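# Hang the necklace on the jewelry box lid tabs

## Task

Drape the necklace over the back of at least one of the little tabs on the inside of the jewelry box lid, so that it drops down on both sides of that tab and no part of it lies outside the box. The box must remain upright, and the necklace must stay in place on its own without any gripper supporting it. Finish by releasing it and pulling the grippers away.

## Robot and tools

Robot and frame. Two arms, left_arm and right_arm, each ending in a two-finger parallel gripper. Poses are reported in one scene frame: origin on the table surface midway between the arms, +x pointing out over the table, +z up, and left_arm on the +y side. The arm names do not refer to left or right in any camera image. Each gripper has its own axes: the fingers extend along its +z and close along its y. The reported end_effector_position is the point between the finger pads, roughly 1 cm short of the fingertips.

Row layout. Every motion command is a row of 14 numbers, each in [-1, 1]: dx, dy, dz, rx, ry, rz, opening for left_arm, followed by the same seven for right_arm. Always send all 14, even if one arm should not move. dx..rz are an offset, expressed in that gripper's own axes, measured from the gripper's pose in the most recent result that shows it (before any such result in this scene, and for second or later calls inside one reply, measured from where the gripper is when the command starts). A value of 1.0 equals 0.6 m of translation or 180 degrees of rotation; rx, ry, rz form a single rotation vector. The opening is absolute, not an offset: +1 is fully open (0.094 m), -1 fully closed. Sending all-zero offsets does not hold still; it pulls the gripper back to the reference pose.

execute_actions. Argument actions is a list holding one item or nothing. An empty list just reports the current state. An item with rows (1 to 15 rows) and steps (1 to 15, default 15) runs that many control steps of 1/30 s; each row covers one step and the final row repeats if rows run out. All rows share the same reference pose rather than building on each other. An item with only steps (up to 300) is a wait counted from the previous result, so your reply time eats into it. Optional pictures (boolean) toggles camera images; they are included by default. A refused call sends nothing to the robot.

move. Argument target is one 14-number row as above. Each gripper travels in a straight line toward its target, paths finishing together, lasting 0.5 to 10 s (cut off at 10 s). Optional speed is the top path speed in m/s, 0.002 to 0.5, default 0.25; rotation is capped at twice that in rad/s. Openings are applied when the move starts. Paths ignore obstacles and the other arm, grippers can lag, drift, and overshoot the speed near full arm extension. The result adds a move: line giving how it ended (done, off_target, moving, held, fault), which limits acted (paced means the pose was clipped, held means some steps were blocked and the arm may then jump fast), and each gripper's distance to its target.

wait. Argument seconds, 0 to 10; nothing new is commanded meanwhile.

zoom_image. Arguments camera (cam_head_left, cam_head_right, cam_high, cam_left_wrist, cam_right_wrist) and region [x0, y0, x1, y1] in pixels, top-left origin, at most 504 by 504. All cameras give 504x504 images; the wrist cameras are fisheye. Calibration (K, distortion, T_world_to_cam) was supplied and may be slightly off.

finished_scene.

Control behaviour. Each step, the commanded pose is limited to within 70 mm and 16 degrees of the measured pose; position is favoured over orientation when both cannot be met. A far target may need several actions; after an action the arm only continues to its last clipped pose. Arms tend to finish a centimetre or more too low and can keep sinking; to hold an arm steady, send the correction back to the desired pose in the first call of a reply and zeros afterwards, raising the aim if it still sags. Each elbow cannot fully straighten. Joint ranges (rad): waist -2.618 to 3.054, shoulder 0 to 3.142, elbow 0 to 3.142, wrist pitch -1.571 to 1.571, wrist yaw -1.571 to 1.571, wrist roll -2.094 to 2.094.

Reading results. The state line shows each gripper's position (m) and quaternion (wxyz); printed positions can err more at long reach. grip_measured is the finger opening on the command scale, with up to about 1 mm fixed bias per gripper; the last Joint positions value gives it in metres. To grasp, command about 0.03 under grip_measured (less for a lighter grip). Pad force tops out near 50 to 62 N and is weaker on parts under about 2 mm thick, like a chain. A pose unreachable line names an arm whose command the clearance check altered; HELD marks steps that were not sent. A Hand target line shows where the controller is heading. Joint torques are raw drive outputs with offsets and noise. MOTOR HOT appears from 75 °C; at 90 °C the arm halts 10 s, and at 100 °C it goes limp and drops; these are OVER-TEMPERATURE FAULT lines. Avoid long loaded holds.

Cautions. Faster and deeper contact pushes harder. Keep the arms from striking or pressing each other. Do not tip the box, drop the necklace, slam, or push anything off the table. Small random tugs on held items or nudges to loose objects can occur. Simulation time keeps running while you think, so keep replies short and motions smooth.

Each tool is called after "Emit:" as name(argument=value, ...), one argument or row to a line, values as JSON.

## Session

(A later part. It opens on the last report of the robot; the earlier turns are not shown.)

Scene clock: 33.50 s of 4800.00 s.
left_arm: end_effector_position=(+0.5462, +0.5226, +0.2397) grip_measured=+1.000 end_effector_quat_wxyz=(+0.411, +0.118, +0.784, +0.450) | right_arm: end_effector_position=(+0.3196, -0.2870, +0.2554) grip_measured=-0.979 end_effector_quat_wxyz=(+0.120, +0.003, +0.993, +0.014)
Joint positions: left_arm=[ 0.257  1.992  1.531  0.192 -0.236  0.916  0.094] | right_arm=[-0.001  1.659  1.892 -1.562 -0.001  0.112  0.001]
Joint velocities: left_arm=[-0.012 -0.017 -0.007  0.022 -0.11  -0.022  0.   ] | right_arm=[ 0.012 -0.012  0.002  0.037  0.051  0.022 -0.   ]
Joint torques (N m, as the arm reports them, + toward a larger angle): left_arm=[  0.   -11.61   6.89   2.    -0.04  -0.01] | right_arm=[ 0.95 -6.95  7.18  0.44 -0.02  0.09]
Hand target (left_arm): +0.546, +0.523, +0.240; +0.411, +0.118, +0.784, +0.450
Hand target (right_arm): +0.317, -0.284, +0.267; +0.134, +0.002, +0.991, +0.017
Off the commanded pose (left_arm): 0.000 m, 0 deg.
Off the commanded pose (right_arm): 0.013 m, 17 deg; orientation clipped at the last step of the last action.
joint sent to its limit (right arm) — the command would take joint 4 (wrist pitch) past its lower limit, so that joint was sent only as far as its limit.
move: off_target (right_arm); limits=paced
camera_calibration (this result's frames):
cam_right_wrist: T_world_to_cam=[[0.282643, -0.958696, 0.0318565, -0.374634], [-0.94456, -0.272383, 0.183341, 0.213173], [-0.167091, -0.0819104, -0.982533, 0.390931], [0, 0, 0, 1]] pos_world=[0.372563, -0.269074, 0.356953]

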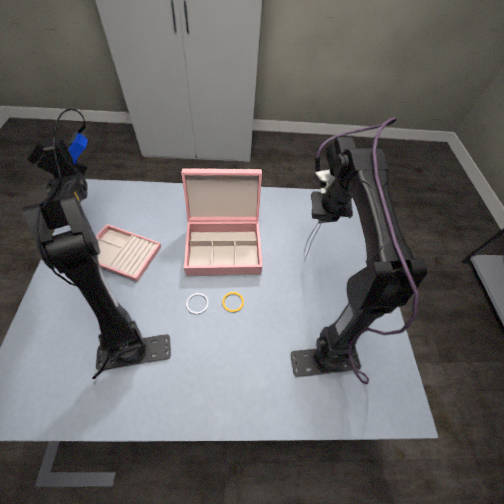

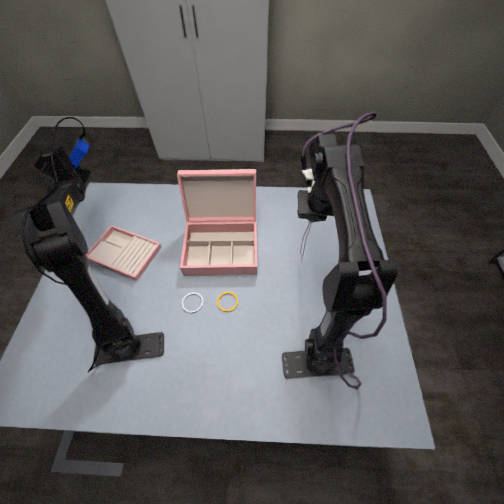

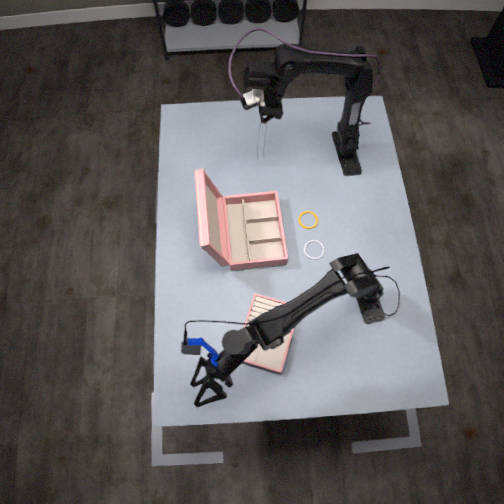

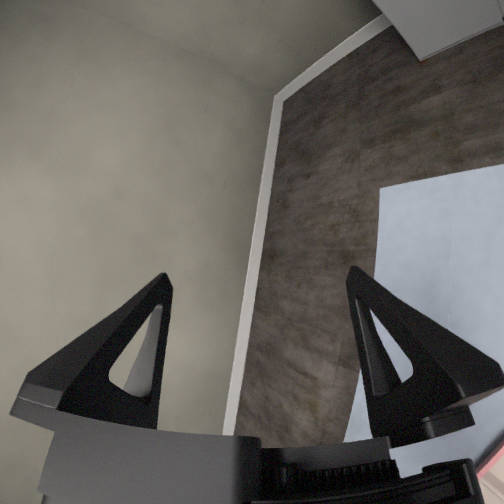

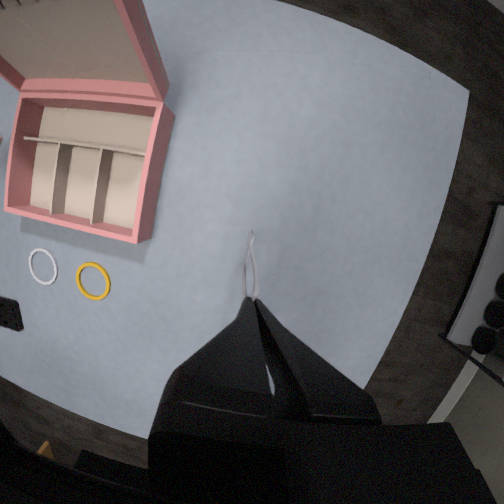

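Emit:
move(
  target=[0,0,0,0,0,0,1,-0.083,0.38,-0.045,-0.195,-0.206,0.464,-1],
  speed=0.2,
)

Emit:
zoom_image(
  camera="cam_right_wrist",
  region=[100, 100, 450, 400],
)

Emit:
zoom_image(
  camera="cam_high",
  region=[180, 140, 320, 280],
)

Scene clock: 47.80 s of 4800.00 s.
left_arm: end_effector_position=(+0.5462, +0.5226, +0.2397) grip_measured=+1.000 end_effector_quat_wxyz=(+0.411, +0.118, +0.784, +0.450) | right_arm: end_effector_position=(+0.3582, -0.0635, +0.2897) grip_measured=-0.980 end_effector_quat_wxyz=(+0.350, +0.602, +0.631, +0.344)
Joint positions: left_arm=[ 0.257  1.992  1.531  0.192 -0.236  0.916  0.094] | right_arm=[ 0.773  1.624  1.576 -0.704  0.709  2.086  0.001]
Joint velocities: left_arm=[ 0.007 -0.007  0.012 -0.081  0.007  0.007  0.   ] | right_arm=[ 0.012  0.002  0.007  0.022 -0.007 -0.066  0.001]
Joint torques (N m, as the arm reports them, + toward a larger angle): left_arm=[  0.01 -11.6    6.93   2.01  -0.03  -0.01] | right_arm=[ 0.81 -5.73  8.81  1.23  0.51  0.04]
Hand target (left_arm): +0.546, +0.523, +0.240; +0.411, +0.118, +0.784, +0.450
Hand target (right_arm): +0.361, -0.059, +0.303; +0.357, +0.603, +0.616, +0.361
Off the commanded pose (left_arm): 0.000 m, 0 deg.
Off the commanded pose (right_arm): 0.011 m, 3 deg.
joint sent to its limit (right arm) — the command would take joint 6 (wrist roll) past its upper limit, so that joint was sent only as far as its limit.
move: off_target (right_arm)
camera_calibration (this result's frames):
cam_right_wrist: T_world_to_cam=[[-0.47722, -0.328108, -0.815234, 0.385254], [-0.51755, 0.854669, -0.0410172, 0.287822], [0.710213, 0.40235, -0.577678, 0.0486522], [0, 0, 0, 1]] pos_world=[0.29826, -0.139162, 0.353983]

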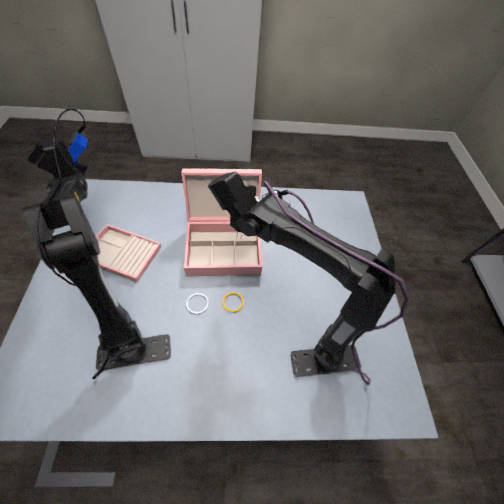

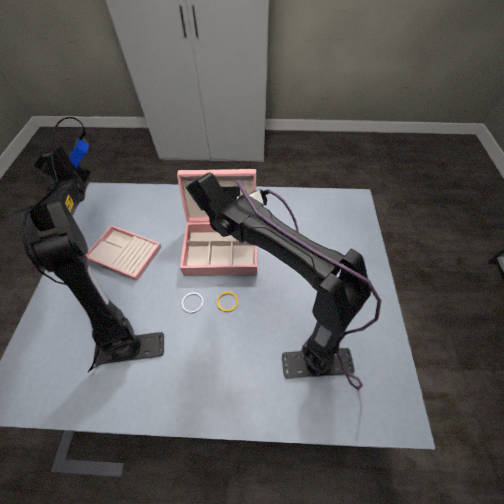

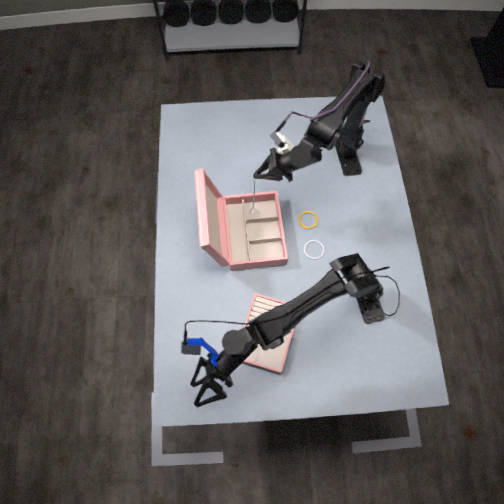

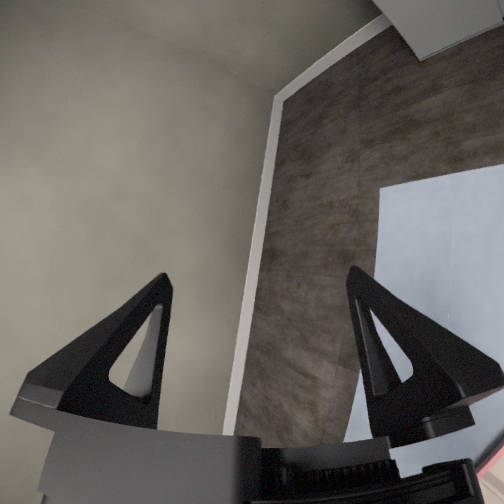

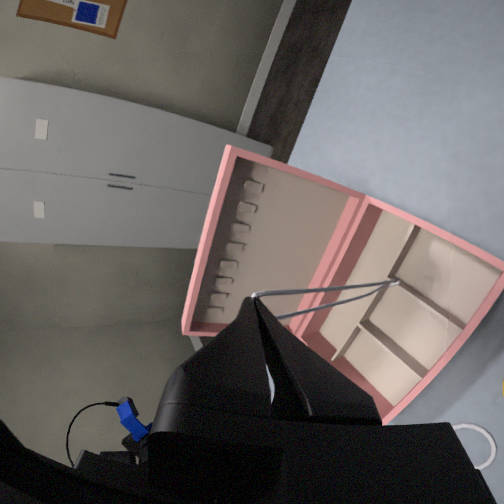

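Region (100, 100, 450, 400) of cam_right_wrist's 504x504 image, scaled by 1.440, with more detail than that image has; it fills the top 432 rows of this view, and the rest is white.

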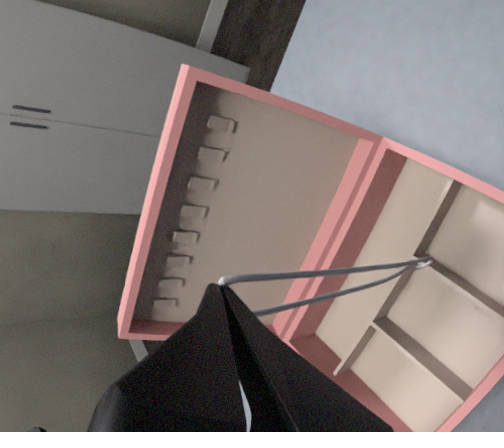

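Region (180, 140, 320, 280) of cam_high's 504x504 image, scaled by 3.600, with more detail than that image has.

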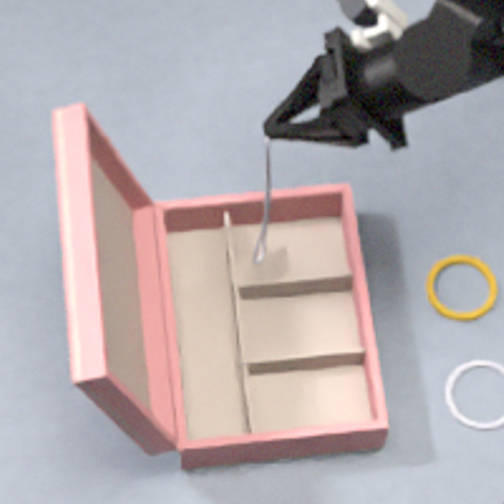

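Emit:
move(
  target=[0,0,0,0,0,0,1,0.035,0.033,0.237,-0.083,0,0,-1],
  speed=0.12,
)

Emit:
zoom_image(
  camera="cam_right_wrist",
  region=[150, 170, 400, 370],
)

Scene clock: 56.87 s of 4800.00 s.
left_arm: end_effector_position=(+0.5462, +0.5226, +0.2397) grip_measured=+1.000 end_effector_quat_wxyz=(+0.411, +0.118, +0.784, +0.450) | right_arm: end_effector_position=(+0.4848, -0.0371, +0.2239) grip_measured=-0.980 end_effector_quat_wxyz=(+0.420, +0.556, +0.584, +0.416)
Joint positions: left_arm=[ 0.257  1.992  1.531  0.192 -0.236  0.916  0.094] | right_arm=[0.613 1.948 1.469 0.086 0.663 1.79  0.001]
Joint velocities: left_arm=[-0.002 -0.007 -0.017 -0.022 -0.007 -0.081  0.   ] | right_arm=[-0.007 -0.022  0.002  0.081 -0.007  0.022  0.   ]
Joint torques (N m, as the arm reports them, + toward a larger angle): left_arm=[  0.03 -11.59   6.9    1.99  -0.03  -0.01] | right_arm=[-0.82 -9.33  7.01  1.52  0.11 -0.13]
Hand target (left_arm): +0.546, +0.523, +0.240; +0.411, +0.118, +0.784, +0.450
Hand target (right_arm): +0.489, -0.039, +0.230; +0.425, +0.553, +0.580, +0.422
Off the commanded pose (left_arm): 0.000 m, 0 deg.
Off the commanded pose (right_arm): 0.010 m, 1 deg.
move: done
camera_calibration (this result's frames):
cam_right_wrist: T_world_to_cam=[[-0.268967, -0.324154, -0.906963, 0.320403], [-0.496558, 0.853539, -0.157802, 0.344013], [0.82528, 0.407916, -0.390535, -0.187432], [0, 0, 0, 1]] pos_world=[0.411684, -0.113312, 0.27168]

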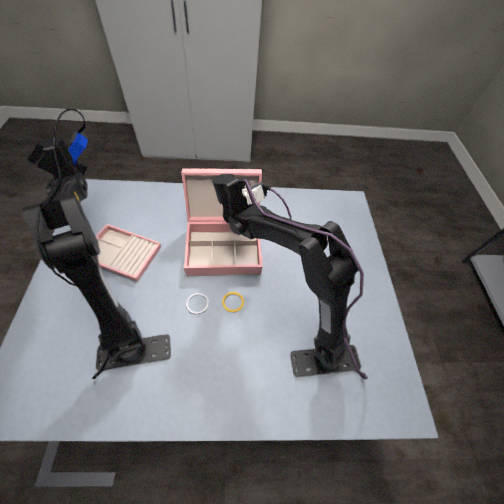

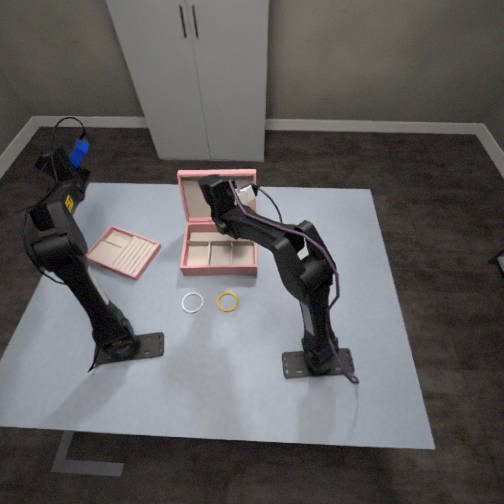

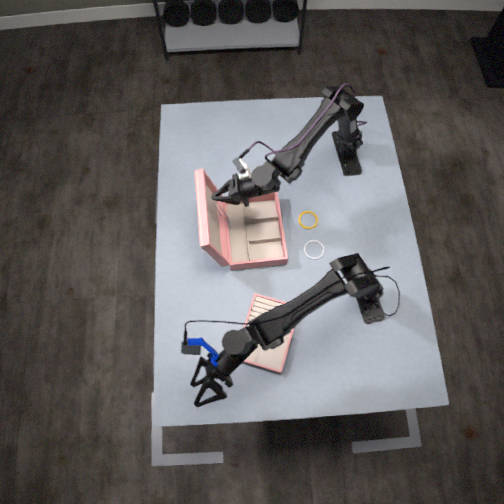

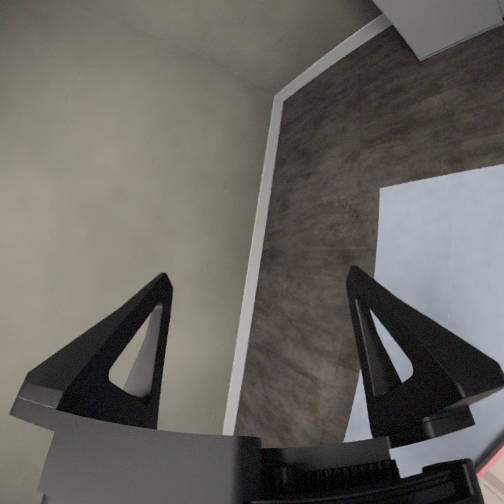

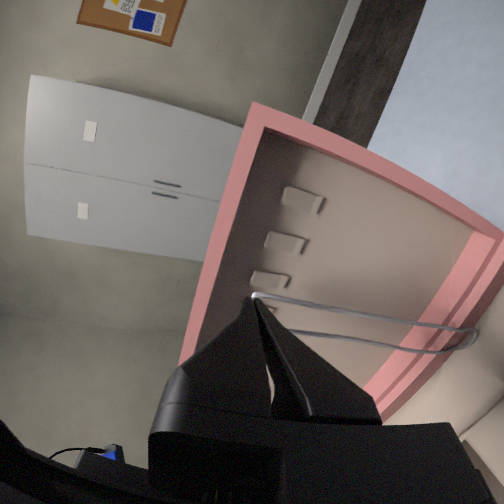

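Region (150, 170, 400, 370) of cam_right_wrist's 504x504 image, scaled by 2.016, with more detail than that image has; it fills the top 403 rows of this view, and the rest is white.

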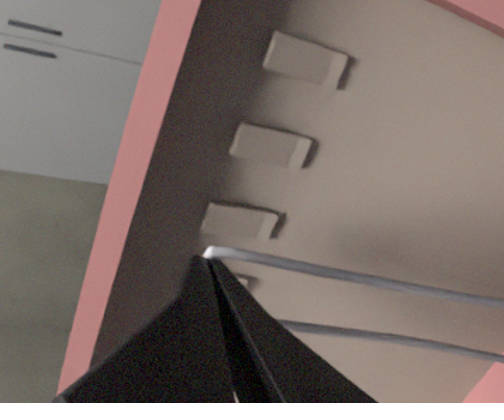

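Emit:
move(
  target=[0,0,0,0,0,0,1,0,0.03,0.047,0,0,0,-1],
  speed=0.04,
)

Emit:
zoom_image(
  camera="cam_right_wrist",
  region=[150, 170, 400, 370],
)

Scene clock: 60.23 s of 4800.00 s.
left_arm: end_effector_position=(+0.5462, +0.5226, +0.2397) grip_measured=+1.000 end_effector_quat_wxyz=(+0.411, +0.118, +0.784, +0.450) | right_arm: end_effector_position=(+0.5113, -0.0339, +0.2241) grip_measured=-0.980 end_effector_quat_wxyz=(+0.416, +0.559, +0.584, +0.416)
Joint positions: left_arm=[ 0.257  1.992  1.531  0.192 -0.236  0.916  0.094] | right_arm=[0.579 2.031 1.593 0.049 0.627 1.784 0.001]
Joint velocities: left_arm=[-0.007 -0.007 -0.007  0.022 -0.081  0.037  0.   ] | right_arm=[-0.007  0.002 -0.002  0.007 -0.037 -0.037  0.001]
Joint torques (N m, as the arm reports them, + toward a larger angle): left_arm=[  0.   -11.6    6.88   1.99  -0.03  -0.03] | right_arm=[-0.85 -9.46  9.06  1.23  0.09 -0.13]
Hand target (left_arm): +0.546, +0.523, +0.240; +0.411, +0.118, +0.784, +0.450
Hand target (right_arm): +0.517, -0.036, +0.232; +0.420, +0.556, +0.584, +0.416
Off the commanded pose (left_arm): 0.000 m, 0 deg.
Off the commanded pose (right_arm): 0.010 m, 1 deg.
move: done
camera_calibration (this result's frames):
cam_right_wrist: T_world_to_cam=[[-0.274661, -0.31827, -0.90734, 0.331956], [-0.497794, 0.854398, -0.149012, 0.353156], [0.822656, 0.41074, -0.393103, -0.208506], [0, 0, 0, 1]] pos_world=[0.438503, -0.110442, 0.271857]

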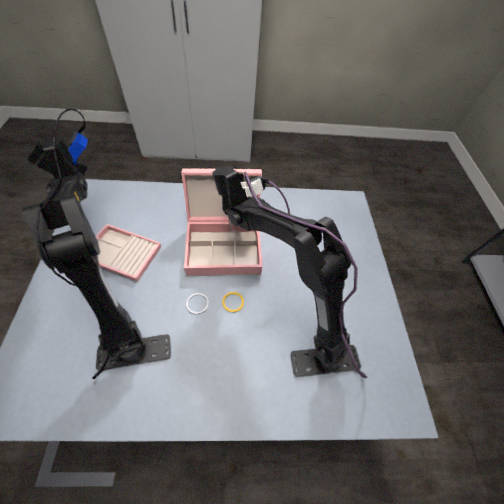

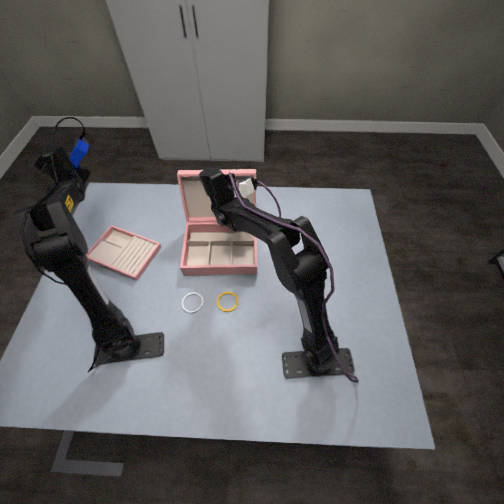

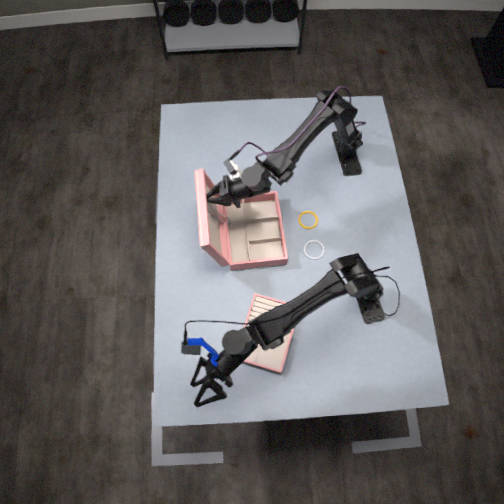

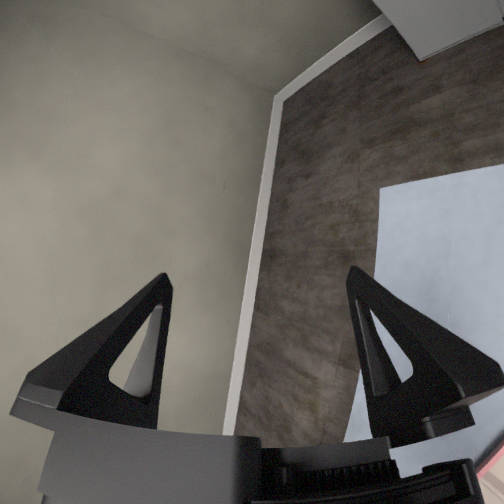

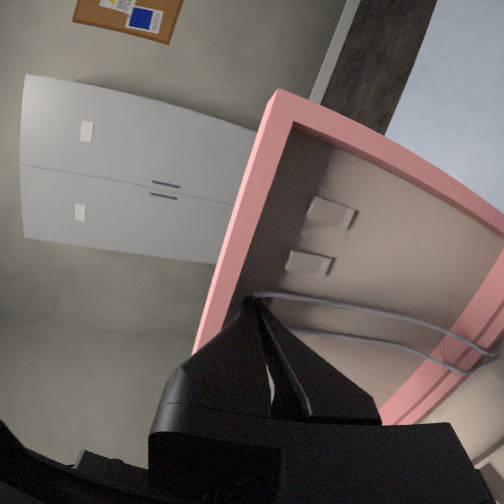

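Region (150, 170, 400, 370) of cam_right_wrist's 504x504 image, scaled by 2.016, with more detail than that image has; it fills the top 403 rows of this view, and the rest is white.

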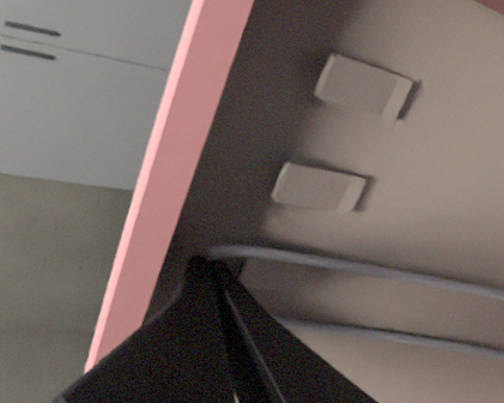

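Emit:
move(
  target=[0,0,0,0,0,0,1,-0.013,0.02,0.03,0,0,0,-1],
  speed=0.02,
)

Emit:
zoom_image(
  camera="cam_right_wrist",
  region=[200, 230, 380, 370],
)

Scene clock: 63.80 s of 4800.00 s.
left_arm: end_effector_position=(+0.5462, +0.5226, +0.2397) grip_measured=+1.000 end_effector_quat_wxyz=(+0.411, +0.118, +0.784, +0.450) | right_arm: end_effector_position=(+0.5242, -0.0361, +0.2209) grip_measured=-0.980 end_effector_quat_wxyz=(+0.410, +0.560, +0.589, +0.415)
Joint positions: left_arm=[ 0.257  1.992  1.531  0.192 -0.236  0.916  0.094] | right_arm=[0.553 2.064 1.64  0.028 0.592 1.78  0.001]
Joint velocities: left_arm=[ 0.002  0.012 -0.002  0.007 -0.007 -0.007  0.   ] | right_arm=[-0.002 -0.007  0.012  0.007  0.022 -0.037 -0.001]
Joint torques (N m, as the arm reports them, + toward a larger angle): left_arm=[  0.03 -11.57   6.88   2.    -0.04  -0.02] | right_arm=[-1.31 -9.6   9.22  1.31  0.09 -0.14]
Hand target (left_arm): +0.546, +0.523, +0.240; +0.411, +0.118, +0.784, +0.450
Hand target (right_arm): +0.532, -0.041, +0.230; +0.417, +0.559, +0.584, +0.416
Off the commanded pose (left_arm): 0.000 m, 0 deg.
Off the commanded pose (right_arm): 0.013 m, 1 deg.
move: off_target (right_arm)
camera_calibration (this result's frames):
cam_right_wrist: T_world_to_cam=[[-0.28409, -0.318073, -0.904501, 0.336216], [-0.506611, 0.850725, -0.140043, 0.363488], [0.814026, 0.418445, -0.402822, -0.212455], [0, 0, 0, 1]] pos_world=[0.452606, -0.113386, 0.26943]

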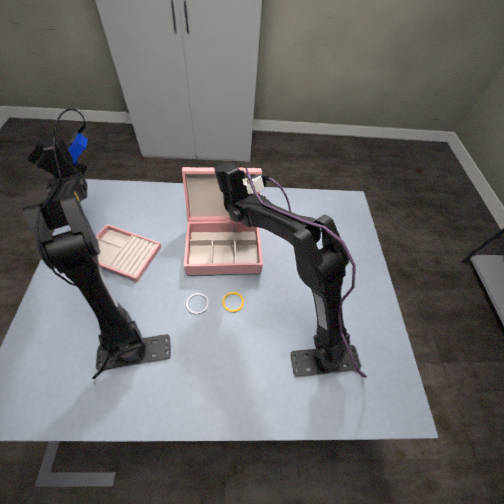

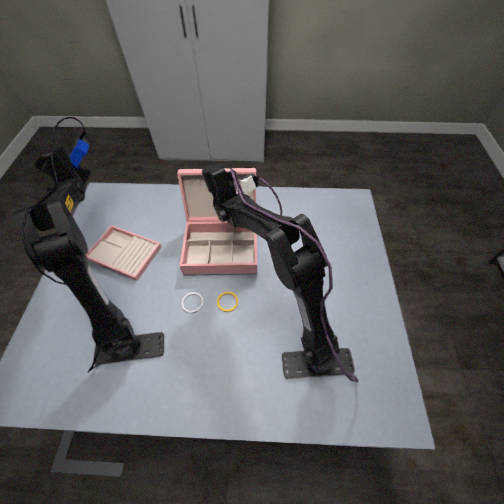

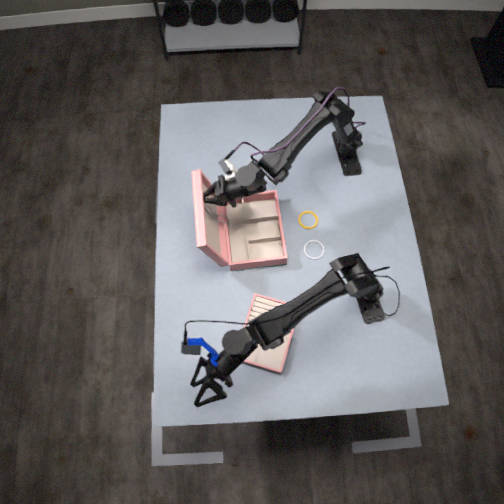

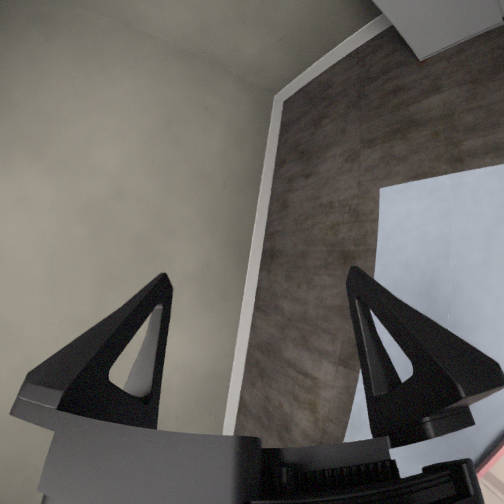

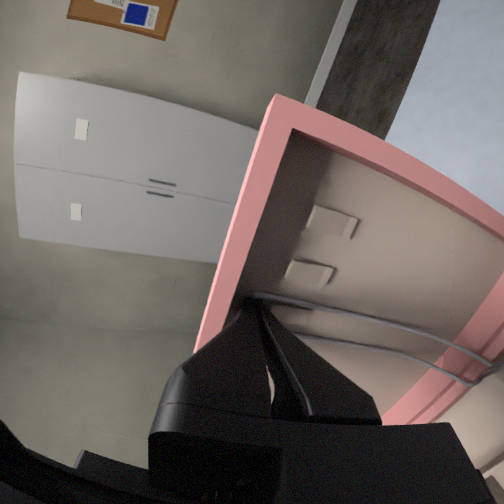

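Region (200, 230, 380, 370) of cam_right_wrist's 504x504 image, scaled by 2.800, with more detail than that image has.

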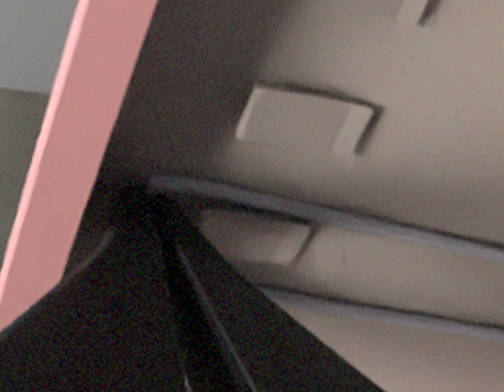

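Emit:
move(
  target=[0,0,0,0,0,0,1,0,-0.008,0.012,-0.05,0,0,-1],
  speed=0.02,
)

Emit:
zoom_image(
  camera="cam_right_wrist",
  region=[200, 230, 380, 370],
)

Scene clock: 70.70 s of 4800.00 s.
left_arm: end_effector_position=(+0.5462, +0.5226, +0.2397) grip_measured=+1.000 end_effector_quat_wxyz=(+0.411, +0.118, +0.784, +0.450) | right_arm: end_effector_position=(+0.5291, -0.0349, +0.2185) grip_measured=-0.980 end_effector_quat_wxyz=(+0.445, +0.530, +0.553, +0.465)
Joint positions: left_arm=[ 0.257  1.992  1.531  0.192 -0.236  0.916  0.094] | right_arm=[0.553 2.083 1.5   0.372 0.606 1.693 0.001]
Joint velocities: left_arm=[-0.032 -0.007 -0.012 -0.007 -0.037 -0.007  0.   ] | right_arm=[ 0.002 -0.007 -0.012  0.037  0.022  0.051 -0.   ]
Joint torques (N m, as the arm reports them, + toward a larger angle): left_arm=[  0.01 -11.59   6.9    2.01  -0.04   0.  ] | right_arm=[ 0.11 -9.39  6.12  1.55  0.19 -0.14]
Hand target (left_arm): +0.546, +0.523, +0.240; +0.411, +0.118, +0.784, +0.450
Hand target (right_arm): +0.529, -0.036, +0.214; +0.452, +0.527, +0.554, +0.459
Off the commanded pose (left_arm): 0.000 m, 0 deg.
Off the commanded pose (right_arm): 0.005 m, 1 deg.
move: done
camera_calibration (this result's frames):
cam_right_wrist: T_world_to_cam=[[-0.141122, -0.296012, -0.944702, 0.26971], [-0.488065, 0.85103, -0.193753, 0.366554], [0.861323, 0.433733, -0.264572, -0.272662], [0, 0, 0, 1]] pos_world=[0.451814, -0.113849, 0.253678]

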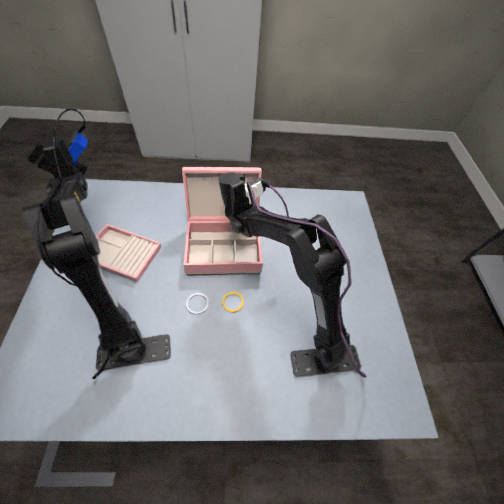

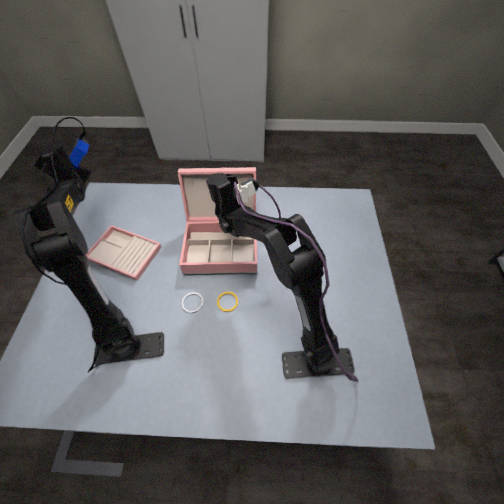

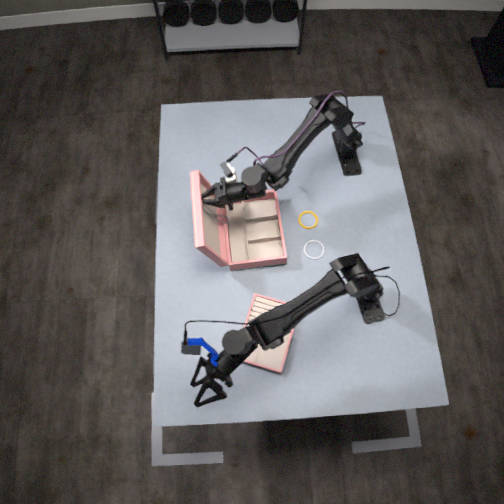

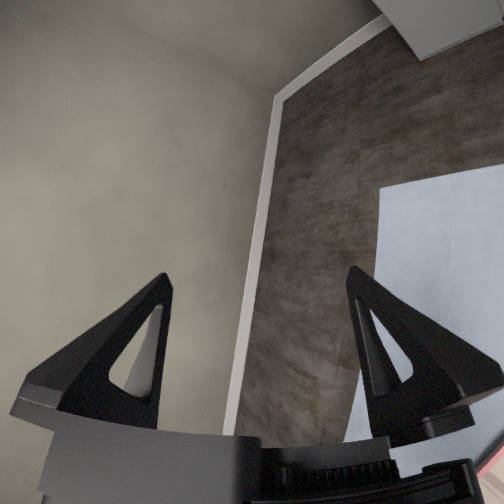

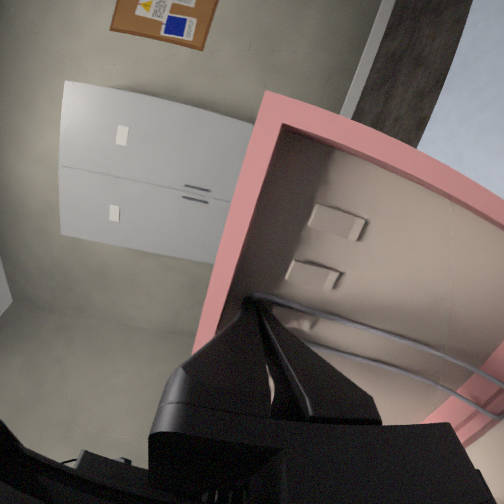

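Region (200, 230, 380, 370) of cam_right_wrist's 504x504 image, scaled by 2.800, with more detail than that image has.

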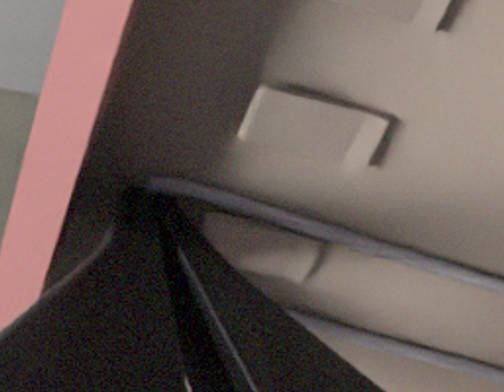

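Emit:
move(
  target=[0,0,0,0,0,0,1,-0.004,0.004,0.022,0,0,0,-1],
  speed=0.02,
)

Emit:
zoom_image(
  camera="cam_right_wrist",
  region=[200, 230, 380, 370],
)

Scene clock: 77.27 s of 4800.00 s.
left_arm: end_effector_position=(+0.5462, +0.5226, +0.2397) grip_measured=+1.000 end_effector_quat_wxyz=(+0.411, +0.118, +0.784, +0.450) | right_arm: end_effector_position=(+0.5348, -0.0333, +0.2123) grip_measured=-0.980 end_effector_quat_wxyz=(+0.443, +0.529, +0.556, +0.464)
Joint positions: left_arm=[ 0.257  1.992  1.531  0.192 -0.236  0.916  0.094] | right_arm=[0.547 2.109 1.519 0.374 0.595 1.692 0.001]
Joint velocities: left_arm=[-0.017  0.002  0.017 -0.022  0.007  0.066  0.   ] | right_arm=[-0.012 -0.007  0.002  0.037 -0.037  0.051 -0.   ]
Joint torques (N m, as the arm reports them, + toward a larger angle): left_arm=[  0.03 -11.62   6.87   2.    -0.04   0.  ] | right_arm=[-1.19 -9.66  8.88  1.28 -0.03 -0.04]
Hand target (left_arm): +0.546, +0.523, +0.240; +0.411, +0.118, +0.784, +0.450
Hand target (right_arm): +0.542, -0.037, +0.218; +0.445, +0.529, +0.553, +0.465
Off the commanded pose (left_arm): 0.000 m, 0 deg.
Off the commanded pose (right_arm): 0.011 m, 0 deg.
After step 90, 2.63 s passed at rest.
move: off_target (right_arm)
camera_calibration (this result's frames):
cam_right_wrist: T_world_to_cam=[[-0.144683, -0.299187, -0.943162, 0.266597], [-0.493317, 0.848088, -0.193352, 0.369395], [0.857732, 0.437303, -0.270298, -0.276699], [0, 0, 0, 1]] pos_world=[0.458135, -0.112515, 0.248077]

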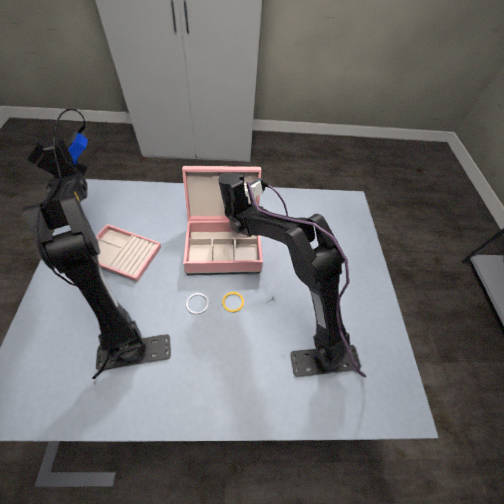

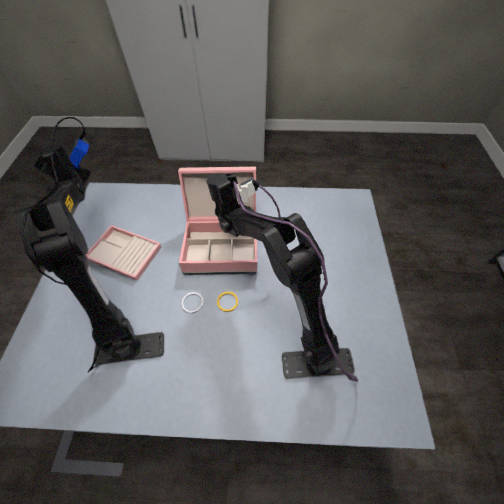

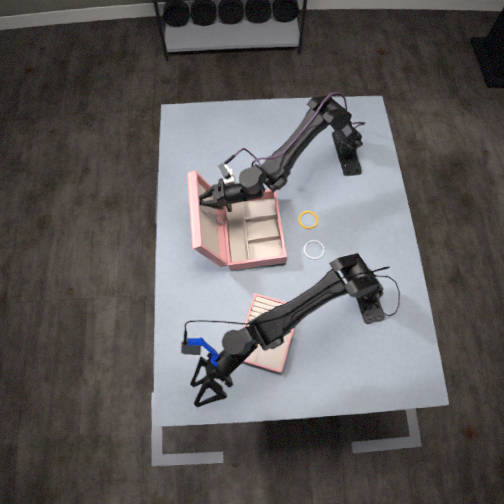

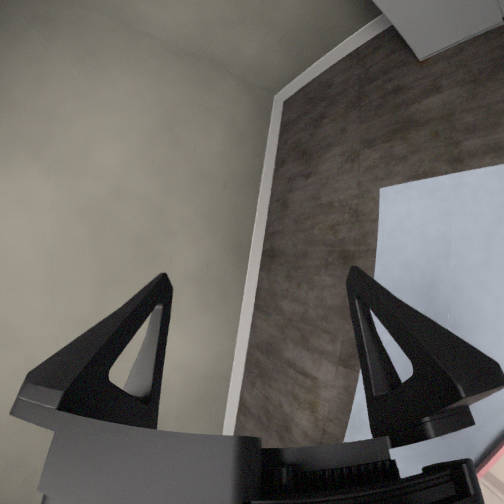

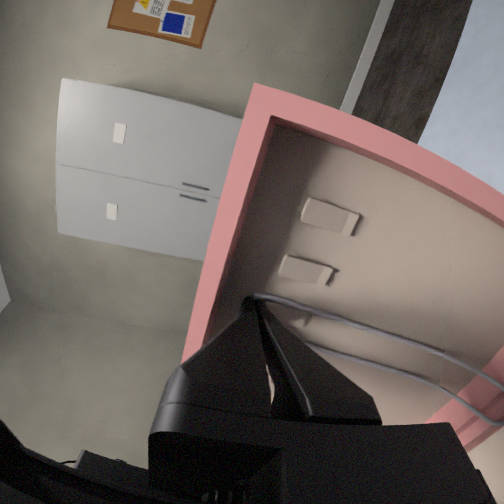

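Region (200, 230, 380, 370) of cam_right_wrist's 504x504 image, scaled by 2.800, with more detail than that image has.

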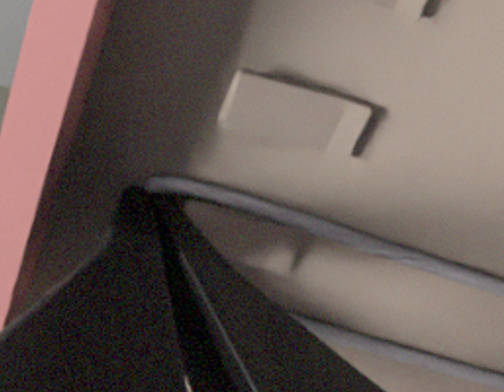

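Emit:
move(
  target=[0,0,0,0,0,0,1,-0.004,0.008,0,0,0,0,-0.88],
  speed=0.02,
)

Emit:
move(
  target=[0,0,0,0,0,0,1,0,0.01,-0.05,0,0,0,-0.88],
  speed=0.02,
)

Emit:
zoom_image(
  camera="cam_right_wrist",
  region=[200, 200, 500, 420],
)

Scene clock: 80.93 s of 4800.00 s.
left_arm: end_effector_position=(+0.5462, +0.5226, +0.2397) grip_measured=+1.000 end_effector_quat_wxyz=(+0.411, +0.118, +0.784, +0.450) | right_arm: end_effector_position=(+0.5351, -0.0331, +0.2136) grip_measured=-0.882 end_effector_quat_wxyz=(+0.443, +0.529, +0.554, +0.466)
Joint positions: left_arm=[ 0.257  1.992  1.531  0.192 -0.236  0.916  0.094] | right_arm=[0.547 2.109 1.519 0.38  0.595 1.692 0.006]
Joint velocities: left_arm=[-0.007 -0.017 -0.007  0.037  0.022 -0.037  0.   ] | right_arm=[-0.017  0.012  0.007  0.007 -0.007  0.051  0.001]
Joint torques (N m, as the arm reports them, + toward a larger angle): left_arm=[  0.03 -11.61   6.88   2.    -0.05   0.  ] | right_arm=[ -0.47 -10.95   7.04   1.24   0.    -0.01]
Hand target (left_arm): +0.546, +0.523, +0.240; +0.411, +0.118, +0.784, +0.450
Hand target (right_arm): +0.536, -0.036, +0.217; +0.443, +0.529, +0.556, +0.464
Off the commanded pose (left_arm): 0.000 m, 0 deg.
Off the commanded pose (right_arm): 0.004 m, 0 deg.
move: done
camera_calibration (this result's frames):
cam_right_wrist: T_world_to_cam=[[-0.14011, -0.295681, -0.944956, 0.26596], [-0.492383, 0.848804, -0.192589, 0.368972], [0.859028, 0.438296, -0.264514, -0.27851], [0, 0, 0, 1]] pos_world=[0.458187, -0.112475, 0.24871]

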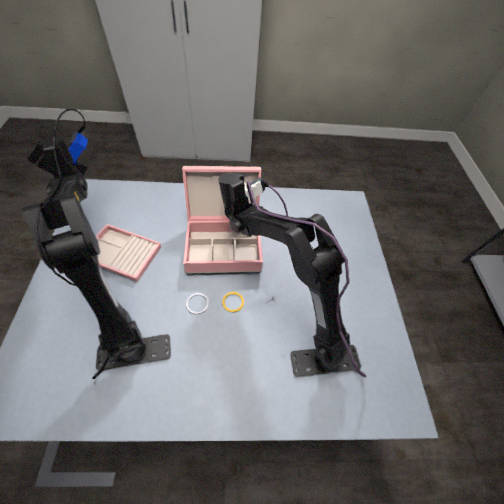

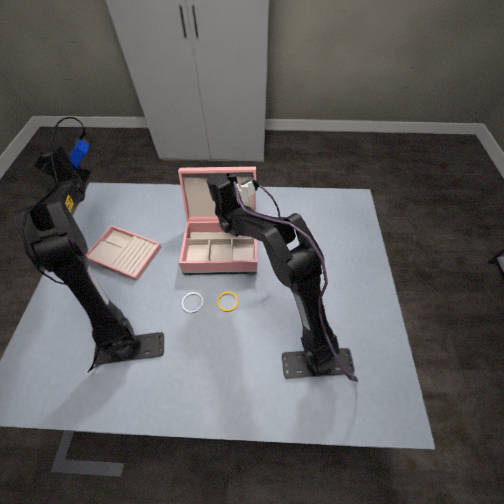

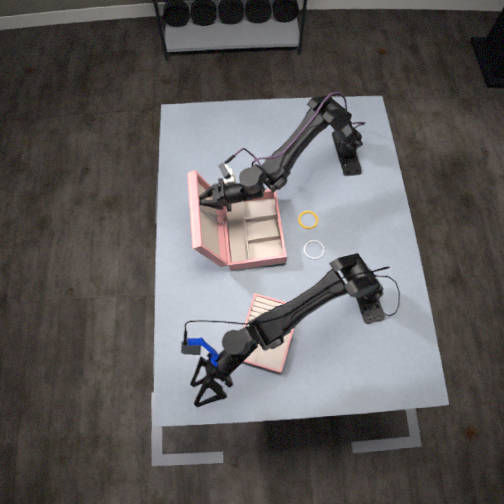

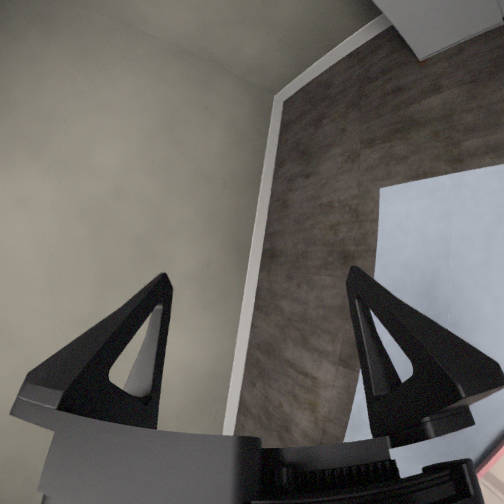

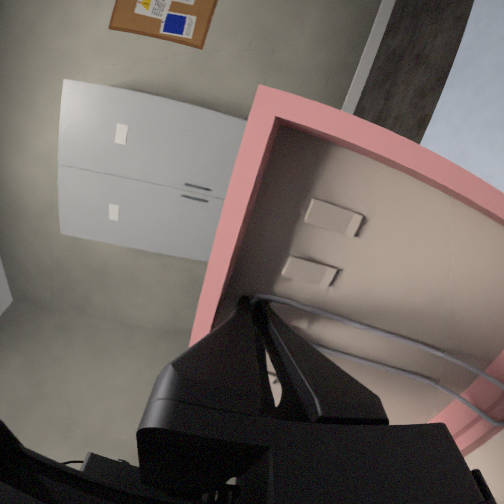

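Scene clock: 82.70 s of 4800.00 s.
left_arm: end_effector_position=(+0.5462, +0.5226, +0.2397) grip_measured=+1.000 end_effector_quat_wxyz=(+0.411, +0.118, +0.784, +0.450) | right_arm: end_effector_position=(+0.5143, -0.0343, +0.2199) grip_measured=-0.882 end_effector_quat_wxyz=(+0.444, +0.527, +0.553, +0.469)
Joint positions: left_arm=[ 0.257  1.992  1.531  0.192 -0.236  0.916  0.094] | right_arm=[0.573 2.039 1.434 0.398 0.619 1.696 0.006]
Joint velocities: left_arm=[-0.002 -0.007  0.002 -0.007  0.037 -0.037  0.   ] | right_arm=[-0.002 -0.007 -0.017 -0.051 -0.066  0.007 -0.   ]
Joint torques (N m, as the arm reports them, + toward a larger angle): left_arm=[ -0.03 -11.58   6.91   2.    -0.04   0.  ] | right_arm=[  0.91 -11.89   5.56   1.22   0.18   0.03]
Hand target (left_arm): +0.546, +0.523, +0.240; +0.411, +0.118, +0.784, +0.450
Hand target (right_arm): +0.507, -0.035, +0.225; +0.443, +0.528, +0.554, +0.466
Off the commanded pose (left_arm): 0.000 m, 0 deg.
Off the commanded pose (right_arm): 0.009 m, 0 deg.
move: done
camera_calibration (this result's frames):
cam_right_wrist: T_world_to_cam=[[-0.134625, -0.293918, -0.946302, 0.266176], [-0.492821, 0.848368, -0.193389, 0.361341], [0.859653, 0.440322, -0.259061, -0.259911], [0, 0, 0, 1]] pos_world=[0.437344, -0.113872, 0.25443]

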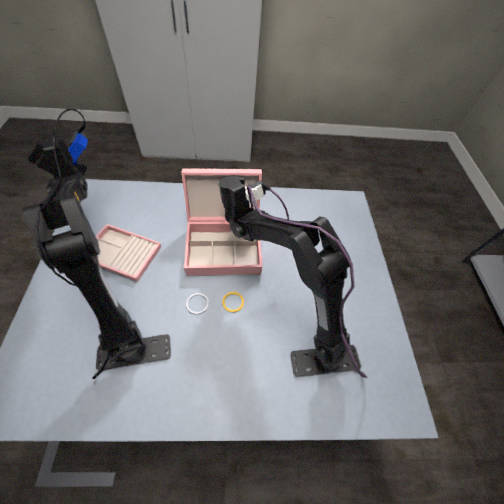

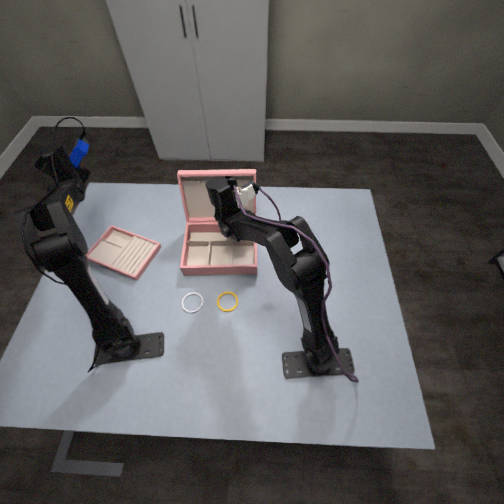

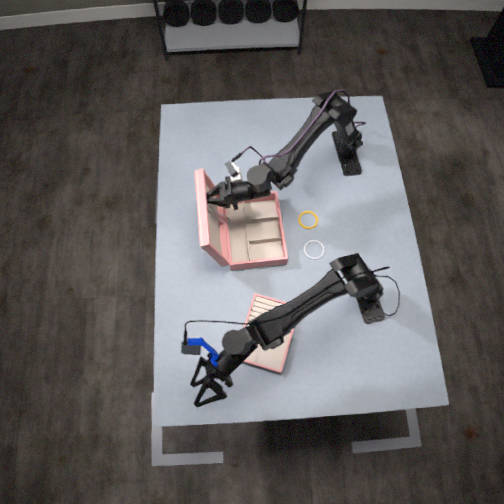

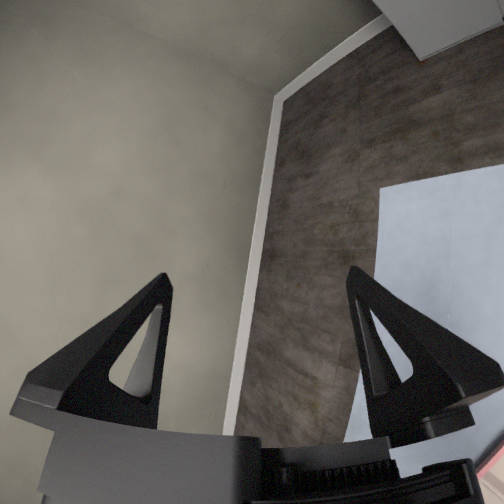

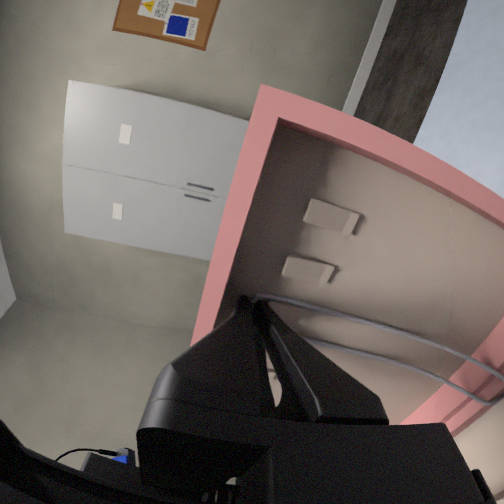

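Region (200, 200, 500, 420) of cam_right_wrist's 504x504 image, scaled by 1.680, with more detail than that image has; it fills the top 370 rows of this view, and the rest is white.

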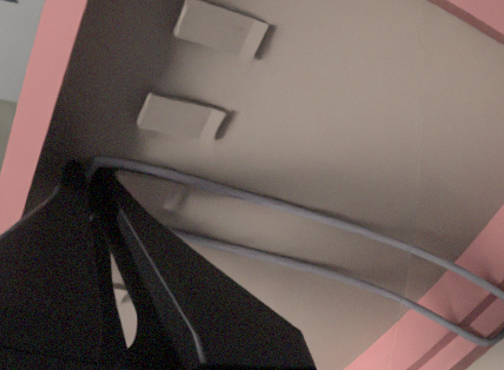

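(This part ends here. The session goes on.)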